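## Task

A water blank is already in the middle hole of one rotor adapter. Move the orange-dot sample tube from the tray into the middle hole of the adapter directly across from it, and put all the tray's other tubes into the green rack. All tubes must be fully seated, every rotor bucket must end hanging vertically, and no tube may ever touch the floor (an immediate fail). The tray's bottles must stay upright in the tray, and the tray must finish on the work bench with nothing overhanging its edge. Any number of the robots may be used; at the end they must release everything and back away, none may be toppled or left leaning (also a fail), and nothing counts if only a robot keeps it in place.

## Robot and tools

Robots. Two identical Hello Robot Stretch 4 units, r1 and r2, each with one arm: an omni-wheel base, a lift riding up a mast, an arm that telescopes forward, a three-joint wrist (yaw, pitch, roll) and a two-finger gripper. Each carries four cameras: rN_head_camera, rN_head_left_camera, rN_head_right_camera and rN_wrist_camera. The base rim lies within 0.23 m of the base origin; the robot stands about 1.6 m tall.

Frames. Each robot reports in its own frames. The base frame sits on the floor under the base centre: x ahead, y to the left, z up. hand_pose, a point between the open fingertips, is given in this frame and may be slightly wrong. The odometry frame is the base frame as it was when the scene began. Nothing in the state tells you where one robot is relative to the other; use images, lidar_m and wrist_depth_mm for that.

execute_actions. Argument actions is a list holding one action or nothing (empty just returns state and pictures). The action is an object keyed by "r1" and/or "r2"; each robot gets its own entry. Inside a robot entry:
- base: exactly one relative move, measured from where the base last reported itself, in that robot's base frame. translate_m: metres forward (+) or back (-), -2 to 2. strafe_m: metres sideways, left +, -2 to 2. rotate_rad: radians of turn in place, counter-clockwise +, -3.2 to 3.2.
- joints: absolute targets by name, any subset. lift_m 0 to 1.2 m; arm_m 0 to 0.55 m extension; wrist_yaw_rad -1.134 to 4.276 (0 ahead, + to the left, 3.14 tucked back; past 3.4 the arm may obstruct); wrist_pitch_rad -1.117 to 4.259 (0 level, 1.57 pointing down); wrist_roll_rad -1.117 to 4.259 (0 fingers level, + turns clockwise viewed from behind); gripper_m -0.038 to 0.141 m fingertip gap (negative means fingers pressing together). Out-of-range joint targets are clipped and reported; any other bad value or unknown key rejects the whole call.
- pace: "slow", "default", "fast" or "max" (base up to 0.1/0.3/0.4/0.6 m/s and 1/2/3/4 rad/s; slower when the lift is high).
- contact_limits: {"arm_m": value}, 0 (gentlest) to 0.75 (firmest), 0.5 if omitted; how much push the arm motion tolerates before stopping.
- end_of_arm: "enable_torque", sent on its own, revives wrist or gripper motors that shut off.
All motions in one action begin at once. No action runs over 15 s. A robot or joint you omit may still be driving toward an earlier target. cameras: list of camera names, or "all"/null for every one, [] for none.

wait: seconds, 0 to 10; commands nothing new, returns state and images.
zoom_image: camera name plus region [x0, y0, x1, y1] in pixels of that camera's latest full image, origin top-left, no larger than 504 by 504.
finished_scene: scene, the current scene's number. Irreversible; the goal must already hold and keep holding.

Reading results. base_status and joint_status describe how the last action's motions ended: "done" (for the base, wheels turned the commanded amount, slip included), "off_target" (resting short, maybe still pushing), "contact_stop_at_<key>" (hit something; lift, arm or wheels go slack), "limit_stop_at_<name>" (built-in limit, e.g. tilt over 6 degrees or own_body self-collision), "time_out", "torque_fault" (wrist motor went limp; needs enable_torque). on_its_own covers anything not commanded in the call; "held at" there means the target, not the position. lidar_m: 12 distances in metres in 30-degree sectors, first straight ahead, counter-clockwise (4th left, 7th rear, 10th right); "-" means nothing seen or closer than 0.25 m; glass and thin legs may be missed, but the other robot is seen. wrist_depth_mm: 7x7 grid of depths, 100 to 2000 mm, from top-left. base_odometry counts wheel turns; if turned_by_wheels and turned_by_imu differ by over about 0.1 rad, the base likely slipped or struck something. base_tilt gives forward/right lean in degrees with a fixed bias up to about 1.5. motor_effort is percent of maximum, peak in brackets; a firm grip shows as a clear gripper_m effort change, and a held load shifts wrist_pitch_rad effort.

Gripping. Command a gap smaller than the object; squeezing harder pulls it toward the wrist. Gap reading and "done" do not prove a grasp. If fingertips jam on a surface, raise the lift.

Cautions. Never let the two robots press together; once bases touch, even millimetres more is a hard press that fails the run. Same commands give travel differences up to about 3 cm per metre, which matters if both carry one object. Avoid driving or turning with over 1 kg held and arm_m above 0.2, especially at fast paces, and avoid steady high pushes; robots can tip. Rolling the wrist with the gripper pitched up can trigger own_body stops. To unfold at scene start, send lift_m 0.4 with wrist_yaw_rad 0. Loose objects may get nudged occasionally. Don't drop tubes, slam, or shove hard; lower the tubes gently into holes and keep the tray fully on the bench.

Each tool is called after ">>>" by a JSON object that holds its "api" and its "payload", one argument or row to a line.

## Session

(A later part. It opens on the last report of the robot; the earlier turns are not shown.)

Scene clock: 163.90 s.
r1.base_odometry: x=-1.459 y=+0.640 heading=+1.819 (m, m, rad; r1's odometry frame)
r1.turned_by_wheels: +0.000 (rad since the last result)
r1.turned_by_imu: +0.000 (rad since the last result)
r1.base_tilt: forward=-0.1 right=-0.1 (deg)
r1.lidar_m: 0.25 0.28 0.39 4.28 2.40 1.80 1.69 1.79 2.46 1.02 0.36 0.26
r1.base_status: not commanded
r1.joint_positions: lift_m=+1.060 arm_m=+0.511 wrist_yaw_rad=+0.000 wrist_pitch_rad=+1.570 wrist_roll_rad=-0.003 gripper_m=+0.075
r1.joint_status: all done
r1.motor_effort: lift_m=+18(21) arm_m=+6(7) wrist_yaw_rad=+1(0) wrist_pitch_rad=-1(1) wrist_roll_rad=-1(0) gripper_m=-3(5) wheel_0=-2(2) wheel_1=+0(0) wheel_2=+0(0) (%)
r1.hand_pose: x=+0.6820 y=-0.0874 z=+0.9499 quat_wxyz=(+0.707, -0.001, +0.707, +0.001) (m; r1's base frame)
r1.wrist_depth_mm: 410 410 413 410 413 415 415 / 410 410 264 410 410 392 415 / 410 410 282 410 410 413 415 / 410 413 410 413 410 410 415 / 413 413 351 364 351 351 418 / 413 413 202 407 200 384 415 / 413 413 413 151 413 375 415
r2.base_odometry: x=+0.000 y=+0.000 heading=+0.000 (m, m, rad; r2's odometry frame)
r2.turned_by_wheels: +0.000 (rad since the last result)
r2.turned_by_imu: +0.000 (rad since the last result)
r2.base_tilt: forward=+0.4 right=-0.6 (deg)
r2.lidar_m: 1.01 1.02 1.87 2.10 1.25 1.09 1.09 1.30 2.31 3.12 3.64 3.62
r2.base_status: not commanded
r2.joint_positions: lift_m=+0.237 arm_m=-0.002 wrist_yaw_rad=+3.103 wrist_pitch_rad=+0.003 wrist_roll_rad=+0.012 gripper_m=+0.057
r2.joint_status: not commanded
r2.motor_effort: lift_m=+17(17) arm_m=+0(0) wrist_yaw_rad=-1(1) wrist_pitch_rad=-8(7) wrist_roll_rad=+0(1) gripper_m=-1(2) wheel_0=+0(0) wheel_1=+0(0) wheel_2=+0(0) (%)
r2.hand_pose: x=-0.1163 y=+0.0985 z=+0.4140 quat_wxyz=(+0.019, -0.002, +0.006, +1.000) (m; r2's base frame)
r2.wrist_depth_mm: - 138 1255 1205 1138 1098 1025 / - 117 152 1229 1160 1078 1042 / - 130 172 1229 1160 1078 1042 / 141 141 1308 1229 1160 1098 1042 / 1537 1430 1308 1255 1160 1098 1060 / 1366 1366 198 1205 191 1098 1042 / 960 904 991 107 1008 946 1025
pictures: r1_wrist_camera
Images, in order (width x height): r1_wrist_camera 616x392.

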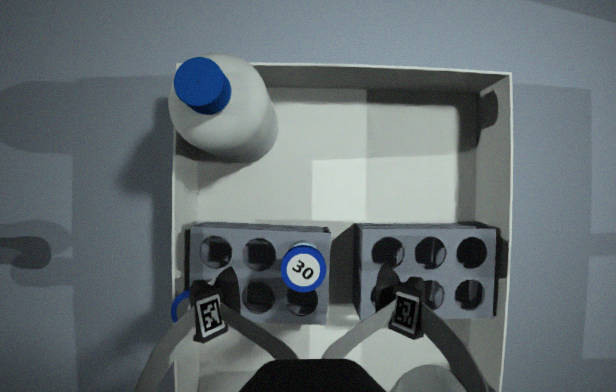

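>>> {"api": "execute_actions", "payload": {
  "actions": [
    {"r1":{"joints":{"lift_m":0.97},"pace":"slow"}}
  ],
  "cameras": []
}}

>>> {"api": "execute_actions", "payload": {
  "actions": [
    {"r1":{"joints":{"gripper_m":0.015}}}
  ],
  "cameras": []
}}

>>> {"api": "execute_actions", "payload": {
  "actions": [
    {"r1":{"joints":{"lift_m":1.2}}}
  ],
  "cameras": []
}}

>>> {"api": "execute_actions", "payload": {
  "actions": [
    {"r1":{"base":{"strafe_m":0.555},"joints":{"arm_m":0.448}}}
  ],
  "cameras": []
}}

>>> {"api": "execute_actions", "payload": {
  "actions": [
    {"r1":{"joints":{"lift_m":1.03}}}
  ],
  "cameras": ["r1_wrist_camera"]
}}

Scene clock: 170.90 s.
r1.base_odometry: x=-1.459 y=+0.640 heading=+1.819 (m, m, rad; r1's odometry frame)
r1.turned_by_wheels: +0.000 (rad since the last result)
r1.turned_by_imu: +0.001 (rad since the last result)
r1.base_tilt: forward=-0.1 right=-0.2 (deg)
r1.lidar_m: 0.25 0.28 0.39 4.27 2.42 1.79 1.70 1.78 2.48 0.99 0.38 0.26
r1.base_status: not commanded
r1.joint_positions: lift_m=+0.970 arm_m=+0.511 wrist_yaw_rad=+0.000 wrist_pitch_rad=+1.570 wrist_roll_rad=-0.003 gripper_m=+0.075
r1.joint_status: all done
r1.motor_effort: lift_m=+18(18) arm_m=+6(6) wrist_yaw_rad=+0(1) wrist_pitch_rad=-2(1) wrist_roll_rad=-1(0) gripper_m=-3(3) wheel_0=-2(2) wheel_1=+0(0) wheel_2=+0(0) (%)
r1.hand_pose: x=+0.6820 y=-0.0874 z=+0.8599 quat_wxyz=(+0.707, -0.001, +0.707, +0.001) (m; r1's base frame)
r1.wrist_depth_mm: 320 141 178 286 281 279 272 / 320 179 182 319 320 320 281 / 319 319 260 320 320 320 282 / 320 319 320 320 322 320 282 / 322 287 290 260 298 291 264 / 322 268 202 200 200 262 262 / 322 199 260 151 322 263 263
r2.base_odometry: x=+0.000 y=+0.000 heading=+0.000 (m, m, rad; r2's odometry frame)
r2.turned_by_wheels: +0.000 (rad since the last result)
r2.turned_by_imu: +0.000 (rad since the last result)
r2.base_tilt: forward=+0.3 right=-0.6 (deg)
r2.lidar_m: 1.02 1.05 1.86 2.09 1.25 1.08 1.08 1.27 2.30 3.11 3.64 3.61
r2.base_status: not commanded
r2.joint_positions: lift_m=+0.237 arm_m=-0.002 wrist_yaw_rad=+3.103 wrist_pitch_rad=+0.003 wrist_roll_rad=+0.012 gripper_m=+0.057
r2.joint_status: not commanded
r2.motor_effort: lift_m=+17(17) arm_m=+0(0) wrist_yaw_rad=-1(1) wrist_pitch_rad=-8(8) wrist_roll_rad=+0(0) gripper_m=-5(2) wheel_0=+0(0) wheel_1=+0(0) wheel_2=+0(0) (%)
r2.hand_pose: x=-0.1163 y=+0.0985 z=+0.4140 quat_wxyz=(+0.019, -0.002, +0.006, +1.000) (m; r2's base frame)
r2.wrist_depth_mm: - 138 1255 1205 1138 1098 1060 / - 117 152 1229 1138 1078 1042 / - 130 171 1229 1138 1098 1042 / 140 141 1255 1205 1138 1078 1042 / 1464 1397 1336 1255 1160 1118 1042 / 1366 1336 198 1205 191 1098 1042 / 946 917 991 107 1060 931 1042
pictures: none
No camera images: the call's "cameras" was empty. Leave "cameras" out to get every camera's image.

Scene clock: 172.30 s.
r1.base_odometry: x=-1.459 y=+0.640 heading=+1.819 (m, m, rad; r1's odometry frame)
r1.turned_by_wheels: +0.000 (rad since the last result)
r1.turned_by_imu: +0.000 (rad since the last result)
r1.base_tilt: forward=-0.2 right=-0.1 (deg)
r1.lidar_m: 0.25 0.26 0.38 4.26 2.41 1.80 1.70 1.78 2.48 1.02 0.37 0.28
r1.base_status: not commanded
r1.joint_positions: lift_m=+0.970 arm_m=+0.511 wrist_yaw_rad=+0.000 wrist_pitch_rad=+1.570 wrist_roll_rad=-0.003 gripper_m=+0.015
r1.joint_status: all done
r1.motor_effort: lift_m=+18(18) arm_m=+7(6) wrist_yaw_rad=-1(1) wrist_pitch_rad=-2(0) wrist_roll_rad=-1(1) gripper_m=-10(10) wheel_0=-2(2) wheel_1=+0(0) wheel_2=+0(0) (%)
r1.hand_pose: x=+0.6820 y=-0.0874 z=+0.8599 quat_wxyz=(+0.707, -0.001, +0.707, +0.001) (m; r1's base frame)
r1.wrist_depth_mm: 320 140 178 286 281 279 272 / 319 179 182 320 322 320 281 / 320 319 259 320 320 320 282 / 322 319 319 319 320 320 282 / 320 286 315 260 304 291 264 / 322 268 198 192 191 262 263 / 322 199 260 153 320 262 262
r2.base_odometry: x=+0.000 y=+0.000 heading=+0.000 (m, m, rad; r2's odometry frame)
r2.turned_by_wheels: +0.000 (rad since the last result)
r2.turned_by_imu: +0.000 (rad since the last result)
r2.base_tilt: forward=+0.1 right=-0.6 (deg)
r2.lidar_m: 1.03 1.05 1.87 2.11 1.26 1.09 1.08 1.27 2.33 3.10 3.65 3.62
r2.base_status: not commanded
r2.joint_positions: lift_m=+0.237 arm_m=-0.002 wrist_yaw_rad=+3.103 wrist_pitch_rad=+0.003 wrist_roll_rad=+0.012 gripper_m=+0.057
r2.joint_status: not commanded
r2.motor_effort: lift_m=+17(17) arm_m=+0(0) wrist_yaw_rad=+0(1) wrist_pitch_rad=-8(8) wrist_roll_rad=+0(0) gripper_m=-2(2) wheel_0=+0(0) wheel_1=+0(0) wheel_2=+0(0) (%)
r2.hand_pose: x=-0.1163 y=+0.0985 z=+0.4140 quat_wxyz=(+0.019, -0.002, +0.006, +1.000) (m; r2's base frame)
r2.wrist_depth_mm: - 138 1255 1205 1138 1098 1042 / - 117 151 1229 1138 1078 1025 / - 130 172 1255 1160 1078 1042 / 141 141 1336 1255 1182 1098 1042 / 1537 1430 1308 1255 1138 1098 1025 / 1336 1366 198 1205 191 1098 1060 / 960 917 976 107 1008 946 1025
pictures: none
No camera images: the call's "cameras" was empty. Leave "cameras" out to get every camera's image.

Scene clock: 174.33 s.
r1.base_odometry: x=-1.459 y=+0.640 heading=+1.819 (m, m, rad; r1's odometry frame)
r1.turned_by_wheels: +0.000 (rad since the last result)
r1.turned_by_imu: +0.001 (rad since the last result)
r1.base_tilt: forward=-0.1 right=-0.1 (deg)
r1.lidar_m: 0.25 0.27 0.39 4.26 2.40 1.78 1.72 1.81 2.49 1.00 0.36 0.25
r1.base_status: not commanded
r1.joint_positions: lift_m=+1.199 arm_m=+0.511 wrist_yaw_rad=+0.000 wrist_pitch_rad=+1.570 wrist_roll_rad=-0.003 gripper_m=+0.015
r1.joint_status: all done
r1.motor_effort: lift_m=+23(24) arm_m=+6(6) wrist_yaw_rad=-2(0) wrist_pitch_rad=+0(1) wrist_roll_rad=-1(0) gripper_m=-11(13) wheel_0=-2(2) wheel_1=+0(0) wheel_2=+0(0) (%)
r1.hand_pose: x=+0.6820 y=-0.0874 z=+1.0889 quat_wxyz=(+0.707, -0.001, +0.707, +0.001) (m; r1's base frame)
r1.wrist_depth_mm: 549 549 549 554 554 554 554 / 549 549 549 554 554 554 554 / 549 554 427 554 549 554 554 / 549 549 549 554 549 554 559 / 554 554 525 492 521 554 559 / 554 549 198 192 192 559 554 / 554 554 549 153 442 554 559
r2.base_odometry: x=+0.000 y=+0.000 heading=+0.000 (m, m, rad; r2's odometry frame)
r2.turned_by_wheels: +0.000 (rad since the last result)
r2.turned_by_imu: +0.000 (rad since the last result)
r2.base_tilt: forward=+0.3 right=-0.6 (deg)
r2.lidar_m: 1.01 1.03 1.87 2.10 1.22 1.08 1.09 1.30 2.31 3.10 3.63 3.62
r2.base_status: not commanded
r2.joint_positions: lift_m=+0.237 arm_m=-0.002 wrist_yaw_rad=+3.103 wrist_pitch_rad=+0.003 wrist_roll_rad=+0.012 gripper_m=+0.057
r2.joint_status: not commanded
r2.motor_effort: lift_m=+17(17) arm_m=+0(0) wrist_yaw_rad=-1(1) wrist_pitch_rad=-8(9) wrist_roll_rad=+1(2) gripper_m=-5(1) wheel_0=+0(0) wheel_1=+0(0) wheel_2=+0(0) (%)
r2.hand_pose: x=-0.1163 y=+0.0985 z=+0.4140 quat_wxyz=(+0.019, -0.002, +0.006, +1.000) (m; r2's base frame)
r2.wrist_depth_mm: - 138 1281 1205 1138 1078 1025 / - 117 152 1229 1138 1118 1042 / - 130 172 1229 1138 1098 1025 / 141 141 1281 1229 1182 1118 1042 / 1499 1397 1308 1255 1160 1098 1060 / 1336 1336 198 1205 191 1098 1025 / 946 917 991 107 1042 946 1025
pictures: none
No camera images: the call's "cameras" was empty. Leave "cameras" out to get every camera's image.

Scene clock: 177.50 s.
r1.base_odometry: x=-1.997 y=+0.504 heading=+1.819 (m, m, rad; r1's odometry frame)
r1.turned_by_wheels: +0.000 (rad since the last result)
r1.turned_by_imu: +0.000 (rad since the last result)
r1.base_tilt: forward=-0.1 right=-0.1 (deg)
r1.lidar_m: 0.26 0.29 3.85 3.71 2.44 1.77 1.72 1.80 2.46 1.04 0.37 0.27
r1.base_status: done
r1.joint_positions: lift_m=+1.199 arm_m=+0.449 wrist_yaw_rad=+0.000 wrist_pitch_rad=+1.570 wrist_roll_rad=-0.003 gripper_m=+0.015
r1.joint_status: all done
r1.motor_effort: lift_m=+22(23) arm_m=-7(7) wrist_yaw_rad=-2(0) wrist_pitch_rad=-1(1) wrist_roll_rad=+0(1) gripper_m=-9(12) wheel_0=+1(8) wheel_1=-1(12) wheel_2=+0(1) (%)
r1.hand_pose: x=+0.6202 y=-0.0874 z=+1.0889 quat_wxyz=(+0.707, -0.001, +0.707, +0.001) (m; r1's base frame)
r1.wrist_depth_mm: 1336 1308 549 554 554 554 559 / 1336 1308 554 554 554 554 554 / 1308 1336 554 554 554 554 559 / 1336 1336 554 549 554 554 559 / 1308 1336 549 554 554 554 559 / 1336 1336 198 193 191 554 554 / 1308 1308 559 153 559 554 559
r2.base_odometry: x=+0.000 y=+0.000 heading=+0.000 (m, m, rad; r2's odometry frame)
r2.turned_by_wheels: +0.000 (rad since the last result)
r2.turned_by_imu: +0.000 (rad since the last result)
r2.base_tilt: forward=+0.2 right=-0.7 (deg)
r2.lidar_m: 1.02 1.04 1.87 2.10 1.25 1.08 1.08 1.28 2.30 3.11 3.67 3.61
r2.base_status: not commanded
r2.joint_positions: lift_m=+0.237 arm_m=-0.002 wrist_yaw_rad=+3.103 wrist_pitch_rad=+0.003 wrist_roll_rad=+0.012 gripper_m=+0.057
r2.joint_status: not commanded
r2.motor_effort: lift_m=+17(17) arm_m=+0(0) wrist_yaw_rad=-1(1) wrist_pitch_rad=-8(8) wrist_roll_rad=-1(1) gripper_m=-3(0) wheel_0=+0(0) wheel_1=+0(0) wheel_2=+0(0) (%)
r2.hand_pose: x=-0.1163 y=+0.0985 z=+0.4140 quat_wxyz=(+0.019, -0.002, +0.006, +1.000) (m; r2's base frame)
r2.wrist_depth_mm: - 138 1255 1229 1138 1078 1025 / - 117 152 1229 1118 1098 1025 / - 130 172 1205 1138 1098 1025 / 141 141 1281 1229 1160 1098 1025 / 1537 1397 1336 1229 1160 1098 1042 / 1366 1366 198 1229 191 1098 1042 / 960 891 991 107 1025 931 1025
pictures: none
No camera images: the call's "cameras" was empty. Leave "cameras" out to get every camera's image.

Scene clock: 179.30 s.
r1.base_odometry: x=-1.997 y=+0.504 heading=+1.819 (m, m, rad; r1's odometry frame)
r1.turned_by_wheels: +0.000 (rad since the last result)
r1.turned_by_imu: +0.001 (rad since the last result)
r1.base_tilt: forward=-0.3 right=-0.1 (deg)
r1.lidar_m: 0.26 0.28 3.83 3.72 2.46 1.77 1.70 1.76 2.47 1.00 0.37 0.26
r1.base_status: not commanded
r1.joint_positions: lift_m=+1.030 arm_m=+0.449 wrist_yaw_rad=+0.000 wrist_pitch_rad=+1.570 wrist_roll_rad=-0.003 gripper_m=+0.015
r1.joint_status: all done
r1.motor_effort: lift_m=+18(21) arm_m=-7(6) wrist_yaw_rad=+0(1) wrist_pitch_rad=-2(0) wrist_roll_rad=-1(1) gripper_m=-7(12) wheel_0=+1(0) wheel_1=-2(2) wheel_2=+0(0) (%)
r1.hand_pose: x=+0.6202 y=-0.0874 z=+0.9199 quat_wxyz=(+0.707, -0.001, +0.707, +0.001) (m; r1's base frame)
r1.wrist_depth_mm: 1160 1160 382 382 382 382 384 / 1138 1160 382 382 382 384 384 / 1160 1138 384 384 384 384 384 / 1138 1138 384 322 324 387 384 / 1138 1160 382 324 325 384 384 / 1160 1138 198 192 191 387 387 / 1160 1160 387 153 384 387 389
r2.base_odometry: x=+0.000 y=+0.000 heading=+0.000 (m, m, rad; r2's odometry frame)
r2.turned_by_wheels: +0.000 (rad since the last result)
r2.turned_by_imu: +0.000 (rad since the last result)
r2.base_tilt: forward=+0.2 right=-0.6 (deg)
r2.lidar_m: 1.02 1.03 1.89 2.10 1.26 1.07 1.09 1.29 2.34 3.12 3.67 3.63
r2.base_status: not commanded
r2.joint_positions: lift_m=+0.237 arm_m=-0.002 wrist_yaw_rad=+3.103 wrist_pitch_rad=+0.003 wrist_roll_rad=+0.012 gripper_m=+0.057
r2.joint_status: not commanded
r2.motor_effort: lift_m=+17(17) arm_m=+0(0) wrist_yaw_rad=-2(0) wrist_pitch_rad=-9(8) wrist_roll_rad=-1(0) gripper_m=+0(2) wheel_0=+0(0) wheel_1=+0(0) wheel_2=+0(0) (%)
r2.hand_pose: x=-0.1163 y=+0.0985 z=+0.4140 quat_wxyz=(+0.019, -0.002, +0.006, +1.000) (m; r2's base frame)
r2.wrist_depth_mm: - 138 1281 1229 1160 1078 1025 / - 117 151 1229 1138 1078 1042 / - 130 171 1205 1160 1098 1025 / 141 141 1308 1255 1182 1098 1025 / 1499 1430 1308 1255 1138 1098 1025 / 1336 1336 198 1205 192 1078 1025 / 946 917 991 107 1025 960 1008
pictures: r1_wrist_camera
Images, in order (width x height): r1_wrist_camera 616x392.

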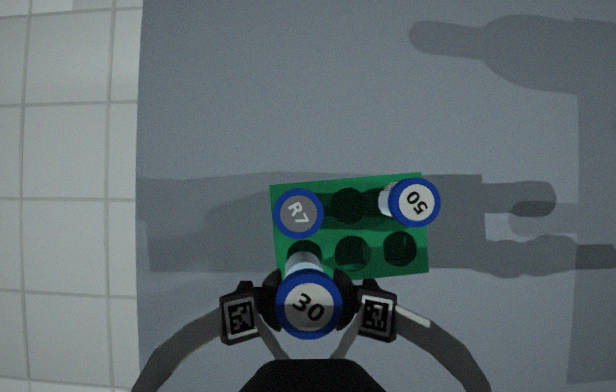

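>>> {"api": "execute_actions", "payload": {
  "actions": [
    {"r1":{"joints":{"lift_m":0.98,"arm_m":0.454},"pace":"slow"}}
  ],
  "cameras": ["r1_wrist_camera"]
}}

>>> {"api": "execute_actions", "payload": {
  "actions": [
    {"r1":{"joints":{"gripper_m":0.06}}}
  ],
  "cameras": []
}}

>>> {"api": "execute_actions", "payload": {
  "actions": [
    {"r1":{"joints":{"lift_m":1.15}}}
  ],
  "cameras": []
}}

>>> {"api": "execute_actions", "payload": {
  "actions": [
    {"r1":{"base":{"strafe_m":-0.468},"joints":{"arm_m":0.476,"gripper_m":0.075}}}
  ],
  "cameras": []
}}

>>> {"api": "execute_actions", "payload": {
  "actions": [
    {"r1":{"joints":{"lift_m":1.06}}}
  ],
  "cameras": ["r1_wrist_camera"]
}}

Scene clock: 188.47 s.
r1.base_odometry: x=-1.997 y=+0.504 heading=+1.819 (m, m, rad; r1's odometry frame)
r1.turned_by_wheels: +0.000 (rad since the last result)
r1.turned_by_imu: +0.001 (rad since the last result)
r1.base_tilt: forward=+0.0 right=-0.1 (deg)
r1.lidar_m: 0.25 0.30 3.86 3.71 2.46 1.77 1.71 1.77 2.45 1.02 0.37 0.27
r1.base_status: not commanded
r1.joint_positions: lift_m=+0.980 arm_m=+0.453 wrist_yaw_rad=+0.000 wrist_pitch_rad=+1.570 wrist_roll_rad=-0.003 gripper_m=+0.015
r1.joint_status: all done
r1.motor_effort: lift_m=+18(18) arm_m=+7(5) wrist_yaw_rad=-1(0) wrist_pitch_rad=-1(1) wrist_roll_rad=+0(0) gripper_m=-8(10) wheel_0=+1(1) wheel_1=-1(2) wheel_2=+0(0) (%)
r1.hand_pose: x=+0.6239 y=-0.0874 z=+0.8699 quat_wxyz=(+0.707, -0.001, +0.707, +0.001) (m; r1's base frame)
r1.wrist_depth_mm: 1098 330 330 332 332 332 334 / 1118 332 330 332 332 332 334 / 1098 330 332 332 334 334 334 / 1078 330 332 273 273 332 334 / 1098 330 330 218 273 334 334 / 1098 332 198 192 192 336 336 / 1098 334 332 153 334 334 334
r2.base_odometry: x=+0.000 y=+0.000 heading=+0.000 (m, m, rad; r2's odometry frame)
r2.turned_by_wheels: +0.000 (rad since the last result)
r2.turned_by_imu: +0.000 (rad since the last result)
r2.base_tilt: forward=+0.2 right=-0.6 (deg)
r2.lidar_m: 1.04 1.03 1.87 2.11 1.24 1.08 1.09 1.26 2.31 3.11 3.65 3.63
r2.base_status: not commanded
r2.joint_positions: lift_m=+0.237 arm_m=-0.002 wrist_yaw_rad=+3.103 wrist_pitch_rad=+0.003 wrist_roll_rad=+0.012 gripper_m=+0.057
r2.joint_status: not commanded
r2.motor_effort: lift_m=+17(17) arm_m=+0(0) wrist_yaw_rad=-1(1) wrist_pitch_rad=-8(7) wrist_roll_rad=-1(1) gripper_m=+2(3) wheel_0=+0(0) wheel_1=+0(0) wheel_2=+0(0) (%)
r2.hand_pose: x=-0.1163 y=+0.0985 z=+0.4140 quat_wxyz=(+0.019, -0.002, +0.006, +1.000) (m; r2's base frame)
r2.wrist_depth_mm: - 138 1255 1205 1160 1098 1025 / - 117 152 1205 1138 1078 1042 / - 130 172 1205 1182 1098 1042 / 141 141 1255 1229 1160 1118 1042 / 1499 1430 1308 1229 1160 1078 1025 / 1336 1397 198 1255 192 1078 1025 / 946 931 1008 107 1042 946 1025
pictures: r1_wrist_camera
Images, in order (width x height): r1_wrist_camera 616x392.

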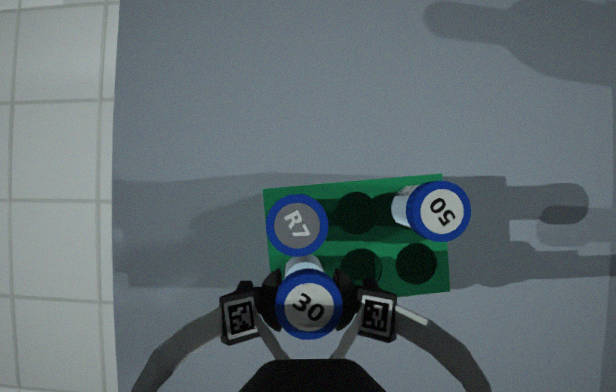

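Scene clock: 189.70 s.
r1.base_odometry: x=-1.997 y=+0.504 heading=+1.819 (m, m, rad; r1's odometry frame)
r1.turned_by_wheels: +0.000 (rad since the last result)
r1.turned_by_imu: +0.000 (rad since the last result)
r1.base_tilt: forward=-0.2 right=-0.1 (deg)
r1.lidar_m: 0.26 0.29 3.84 3.70 2.43 1.77 1.71 1.77 2.45 1.01 0.38 0.28
r1.base_status: not commanded
r1.joint_positions: lift_m=+0.980 arm_m=+0.453 wrist_yaw_rad=+0.000 wrist_pitch_rad=+1.570 wrist_roll_rad=-0.003 gripper_m=+0.060
r1.joint_status: all done
r1.motor_effort: lift_m=+18(18) arm_m=+7(7) wrist_yaw_rad=-1(0) wrist_pitch_rad=-2(1) wrist_roll_rad=+1(0) gripper_m=-4(6) wheel_0=+1(1) wheel_1=-1(2) wheel_2=+0(0) (%)
r1.hand_pose: x=+0.6239 y=-0.0874 z=+0.8699 quat_wxyz=(+0.707, -0.001, +0.707, +0.001) (m; r1's base frame)
r1.wrist_depth_mm: 1098 330 332 332 332 330 334 / 1098 330 332 330 332 334 334 / 1078 332 330 332 332 332 334 / 1078 332 332 273 272 334 334 / 1098 332 332 265 273 334 334 / 1098 332 202 212 202 336 334 / 1098 332 332 150 336 336 336
r2.base_odometry: x=+0.000 y=+0.000 heading=+0.000 (m, m, rad; r2's odometry frame)
r2.turned_by_wheels: +0.000 (rad since the last result)
r2.turned_by_imu: +0.000 (rad since the last result)
r2.base_tilt: forward=+0.3 right=-0.6 (deg)
r2.lidar_m: 1.03 1.05 1.88 2.13 1.24 1.09 1.08 1.28 2.30 3.12 3.65 3.60
r2.base_status: not commanded
r2.joint_positions: lift_m=+0.237 arm_m=-0.002 wrist_yaw_rad=+3.103 wrist_pitch_rad=+0.003 wrist_roll_rad=+0.012 gripper_m=+0.057
r2.joint_status: not commanded
r2.motor_effort: lift_m=+17(17) arm_m=+0(0) wrist_yaw_rad=-1(1) wrist_pitch_rad=-8(9) wrist_roll_rad=-1(1) gripper_m=-1(5) wheel_0=+0(0) wheel_1=+0(0) wheel_2=+0(0) (%)
r2.hand_pose: x=-0.1163 y=+0.0985 z=+0.4140 quat_wxyz=(+0.019, -0.002, +0.006, +1.000) (m; r2's base frame)
r2.wrist_depth_mm: - 138 1255 1205 1160 1098 1025 / - 117 151 1229 1138 1078 1025 / - 130 172 1255 1138 1078 1042 / 140 141 1281 1205 1182 1060 1025 / 1464 1397 1336 1229 1160 1098 1042 / 1308 1336 198 1205 191 1078 1042 / 946 917 1008 107 1025 931 1025
pictures: none
No camera images: the call's "cameras" was empty. Leave "cameras" out to get every camera's image.

Scene clock: 191.50 s.
r1.base_odometry: x=-1.997 y=+0.504 heading=+1.819 (m, m, rad; r1's odometry frame)
r1.turned_by_wheels: +0.000 (rad since the last result)
r1.turned_by_imu: +0.001 (rad since the last result)
r1.base_tilt: forward=-0.1 right=-0.1 (deg)
r1.lidar_m: 0.27 0.29 3.85 3.72 2.43 1.78 1.72 1.78 2.46 1.03 0.37 0.27
r1.base_status: not commanded
r1.joint_positions: lift_m=+1.150 arm_m=+0.453 wrist_yaw_rad=+0.000 wrist_pitch_rad=+1.570 wrist_roll_rad=-0.003 gripper_m=+0.060
r1.joint_status: all done
r1.motor_effort: lift_m=+23(25) arm_m=+7(7) wrist_yaw_rad=-1(1) wrist_pitch_rad=-1(1) wrist_roll_rad=+0(1) gripper_m=-4(6) wheel_0=+1(1) wheel_1=-2(2) wheel_2=+0(0) (%)
r1.hand_pose: x=+0.6239 y=-0.0874 z=+1.0395 quat_wxyz=(+0.707, -0.001, +0.707, +0.001) (m; r1's base frame)
r1.wrist_depth_mm: 1255 1255 504 504 504 504 504 / 1281 1255 504 504 504 504 508 / 1281 1255 504 504 504 504 504 / 1281 1281 504 500 508 508 504 / 1281 1281 504 500 504 504 504 / 1255 1281 202 504 202 508 508 / 1281 1255 508 149 508 508 512
r2.base_odometry: x=+0.000 y=+0.000 heading=+0.000 (m, m, rad; r2's odometry frame)
r2.turned_by_wheels: +0.000 (rad since the last result)
r2.turned_by_imu: +0.000 (rad since the last result)
r2.base_tilt: forward=+0.2 right=-0.9 (deg)
r2.lidar_m: 1.02 1.05 1.89 2.11 1.25 1.09 1.08 1.28 2.30 3.12 3.66 3.62
r2.base_status: not commanded
r2.joint_positions: lift_m=+0.237 arm_m=-0.002 wrist_yaw_rad=+3.103 wrist_pitch_rad=+0.003 wrist_roll_rad=+0.012 gripper_m=+0.057
r2.joint_status: not commanded
r2.motor_effort: lift_m=+17(17) arm_m=+0(0) wrist_yaw_rad=-1(1) wrist_pitch_rad=-7(8) wrist_roll_rad=+0(1) gripper_m=+2(5) wheel_0=+0(0) wheel_1=+0(0) wheel_2=+0(0) (%)
r2.hand_pose: x=-0.1163 y=+0.0985 z=+0.4140 quat_wxyz=(+0.019, -0.002, +0.006, +1.000) (m; r2's base frame)
r2.wrist_depth_mm: - 138 1255 1205 1118 1098 1008 / - 117 152 1255 1138 1060 1042 / - 130 172 1205 1160 1098 1025 / 140 141 1281 1229 1160 1078 1025 / 1537 1430 1308 1229 1138 1098 1042 / 1308 1366 196 1205 192 1098 1042 / 946 917 991 107 1025 946 1008
pictures: none
No camera images: the call's "cameras" was empty. Leave "cameras" out to get every camera's image.

Scene clock: 194.37 s.
r1.base_odometry: x=-1.543 y=+0.619 heading=+1.819 (m, m, rad; r1's odometry frame)
r1.turned_by_wheels: +0.000 (rad since the last result)
r1.turned_by_imu: +0.001 (rad since the last result)
r1.base_tilt: forward=-0.2 right=+0.0 (deg)
r1.lidar_m: 0.26 0.27 0.38 4.19 2.39 1.79 1.72 1.76 2.46 1.09 0.37 0.28
r1.base_status: done
r1.joint_positions: lift_m=+1.150 arm_m=+0.475 wrist_yaw_rad=+0.000 wrist_pitch_rad=+1.570 wrist_roll_rad=-0.003 gripper_m=+0.075
r1.joint_status: all done
r1.motor_effort: lift_m=+22(23) arm_m=+7(7) wrist_yaw_rad=+0(2) wrist_pitch_rad=-1(2) wrist_roll_rad=-1(0) gripper_m=-2(8) wheel_0=-1(6) wheel_1=+1(10) wheel_2=+0(2) (%)
r1.hand_pose: x=+0.6460 y=-0.0874 z=+1.0396 quat_wxyz=(+0.707, -0.001, +0.707, +0.001) (m; r1's base frame)
r1.wrist_depth_mm: 496 500 504 500 504 508 504 / 500 504 500 359 500 504 508 / 504 500 504 500 500 504 504 / 504 500 504 500 500 473 504 / 500 504 504 500 455 473 508 / 500 504 202 508 200 488 504 / 504 500 504 151 500 368 508
r2.base_odometry: x=+0.000 y=+0.000 heading=+0.000 (m, m, rad; r2's odometry frame)
r2.turned_by_wheels: +0.000 (rad since the last result)
r2.turned_by_imu: +0.000 (rad since the last result)
r2.base_tilt: forward=+0.1 right=-0.6 (deg)
r2.lidar_m: 1.04 1.05 1.87 2.12 1.25 1.09 1.09 1.29 2.31 3.10 3.64 3.60
r2.base_status: not commanded
r2.joint_positions: lift_m=+0.237 arm_m=-0.002 wrist_yaw_rad=+3.103 wrist_pitch_rad=+0.003 wrist_roll_rad=+0.012 gripper_m=+0.057
r2.joint_status: not commanded
r2.motor_effort: lift_m=+17(17) arm_m=+0(0) wrist_yaw_rad=-1(1) wrist_pitch_rad=-8(8) wrist_roll_rad=+1(0) gripper_m=-2(6) wheel_0=+0(0) wheel_1=+0(0) wheel_2=+0(0) (%)
r2.hand_pose: x=-0.1163 y=+0.0985 z=+0.4140 quat_wxyz=(+0.019, -0.002, +0.006, +1.000) (m; r2's base frame)
r2.wrist_depth_mm: - 138 1255 1205 1138 1098 1042 / - 117 152 1229 1182 1098 1025 / - 130 172 1229 1160 1078 1042 / 141 142 1308 1229 1138 1098 1042 / 1499 1430 1308 1229 1118 1098 1025 / 1336 1336 198 1205 191 1060 1042 / 946 917 1008 107 1042 946 1008
pictures: none
No camera images: the call's "cameras" was empty. Leave "cameras" out to get every camera's image.

Scene clock: 195.73 s.
r1.base_odometry: x=-1.543 y=+0.619 heading=+1.819 (m, m, rad; r1's odometry frame)
r1.turned_by_wheels: +0.000 (rad since the last result)
r1.turned_by_imu: +0.000 (rad since the last result)
r1.base_tilt: forward=-0.2 right=-0.1 (deg)
r1.lidar_m: 0.26 0.28 0.38 4.18 2.38 1.79 1.70 1.79 2.45 1.10 0.38 0.26
r1.base_status: not commanded
r1.joint_positions: lift_m=+1.060 arm_m=+0.475 wrist_yaw_rad=+0.000 wrist_pitch_rad=+1.570 wrist_roll_rad=-0.003 gripper_m=+0.075
r1.joint_status: all done
r1.motor_effort: lift_m=+18(20) arm_m=+7(7) wrist_yaw_rad=-1(1) wrist_pitch_rad=-1(0) wrist_roll_rad=-1(1) gripper_m=-3(3) wheel_0=-1(1) wheel_1=+1(1) wheel_2=+0(0) (%)
r1.hand_pose: x=+0.6460 y=-0.0874 z=+0.9499 quat_wxyz=(+0.707, -0.001, +0.707, +0.001) (m; r1's base frame)
r1.wrist_depth_mm: 410 410 410 266 359 399 366 / 410 410 413 285 410 413 407 / 410 410 413 410 410 413 402 / 413 413 413 407 407 407 373 / 413 413 415 351 351 353 351 / 410 415 202 413 201 413 404 / 413 413 415 151 415 357 342
r2.base_odometry: x=+0.000 y=+0.000 heading=+0.000 (m, m, rad; r2's odometry frame)
r2.turned_by_wheels: +0.000 (rad since the last result)
r2.turned_by_imu: +0.000 (rad since the last result)
r2.base_tilt: forward=+0.3 right=-0.6 (deg)
r2.lidar_m: 1.02 1.05 1.86 2.12 1.25 1.07 1.09 1.28 2.32 3.12 3.65 3.62
r2.base_status: not commanded
r2.joint_positions: lift_m=+0.237 arm_m=-0.002 wrist_yaw_rad=+3.103 wrist_pitch_rad=+0.003 wrist_roll_rad=+0.012 gripper_m=+0.057
r2.joint_status: not commanded
r2.motor_effort: lift_m=+17(17) arm_m=+0(0) wrist_yaw_rad=-1(0) wrist_pitch_rad=-9(8) wrist_roll_rad=+0(3) gripper_m=-4(6) wheel_0=+0(0) wheel_1=+0(0) wheel_2=+0(0) (%)
r2.hand_pose: x=-0.1163 y=+0.0985 z=+0.4140 quat_wxyz=(+0.019, -0.002, +0.006, +1.000) (m; r2's base frame)
r2.wrist_depth_mm: - 138 1281 1205 1138 1042 1008 / - 117 152 1229 1160 1098 1042 / - 130 172 1229 1160 1098 1025 / 140 141 1281 1229 1138 1078 1025 / 1499 1430 1281 1255 1138 1098 1042 / 1366 1366 198 1255 191 1078 1025 / 946 917 991 107 1025 946 1025
pictures: r1_wrist_camera
Images, in order (width x height): r1_wrist_camera 616x392.

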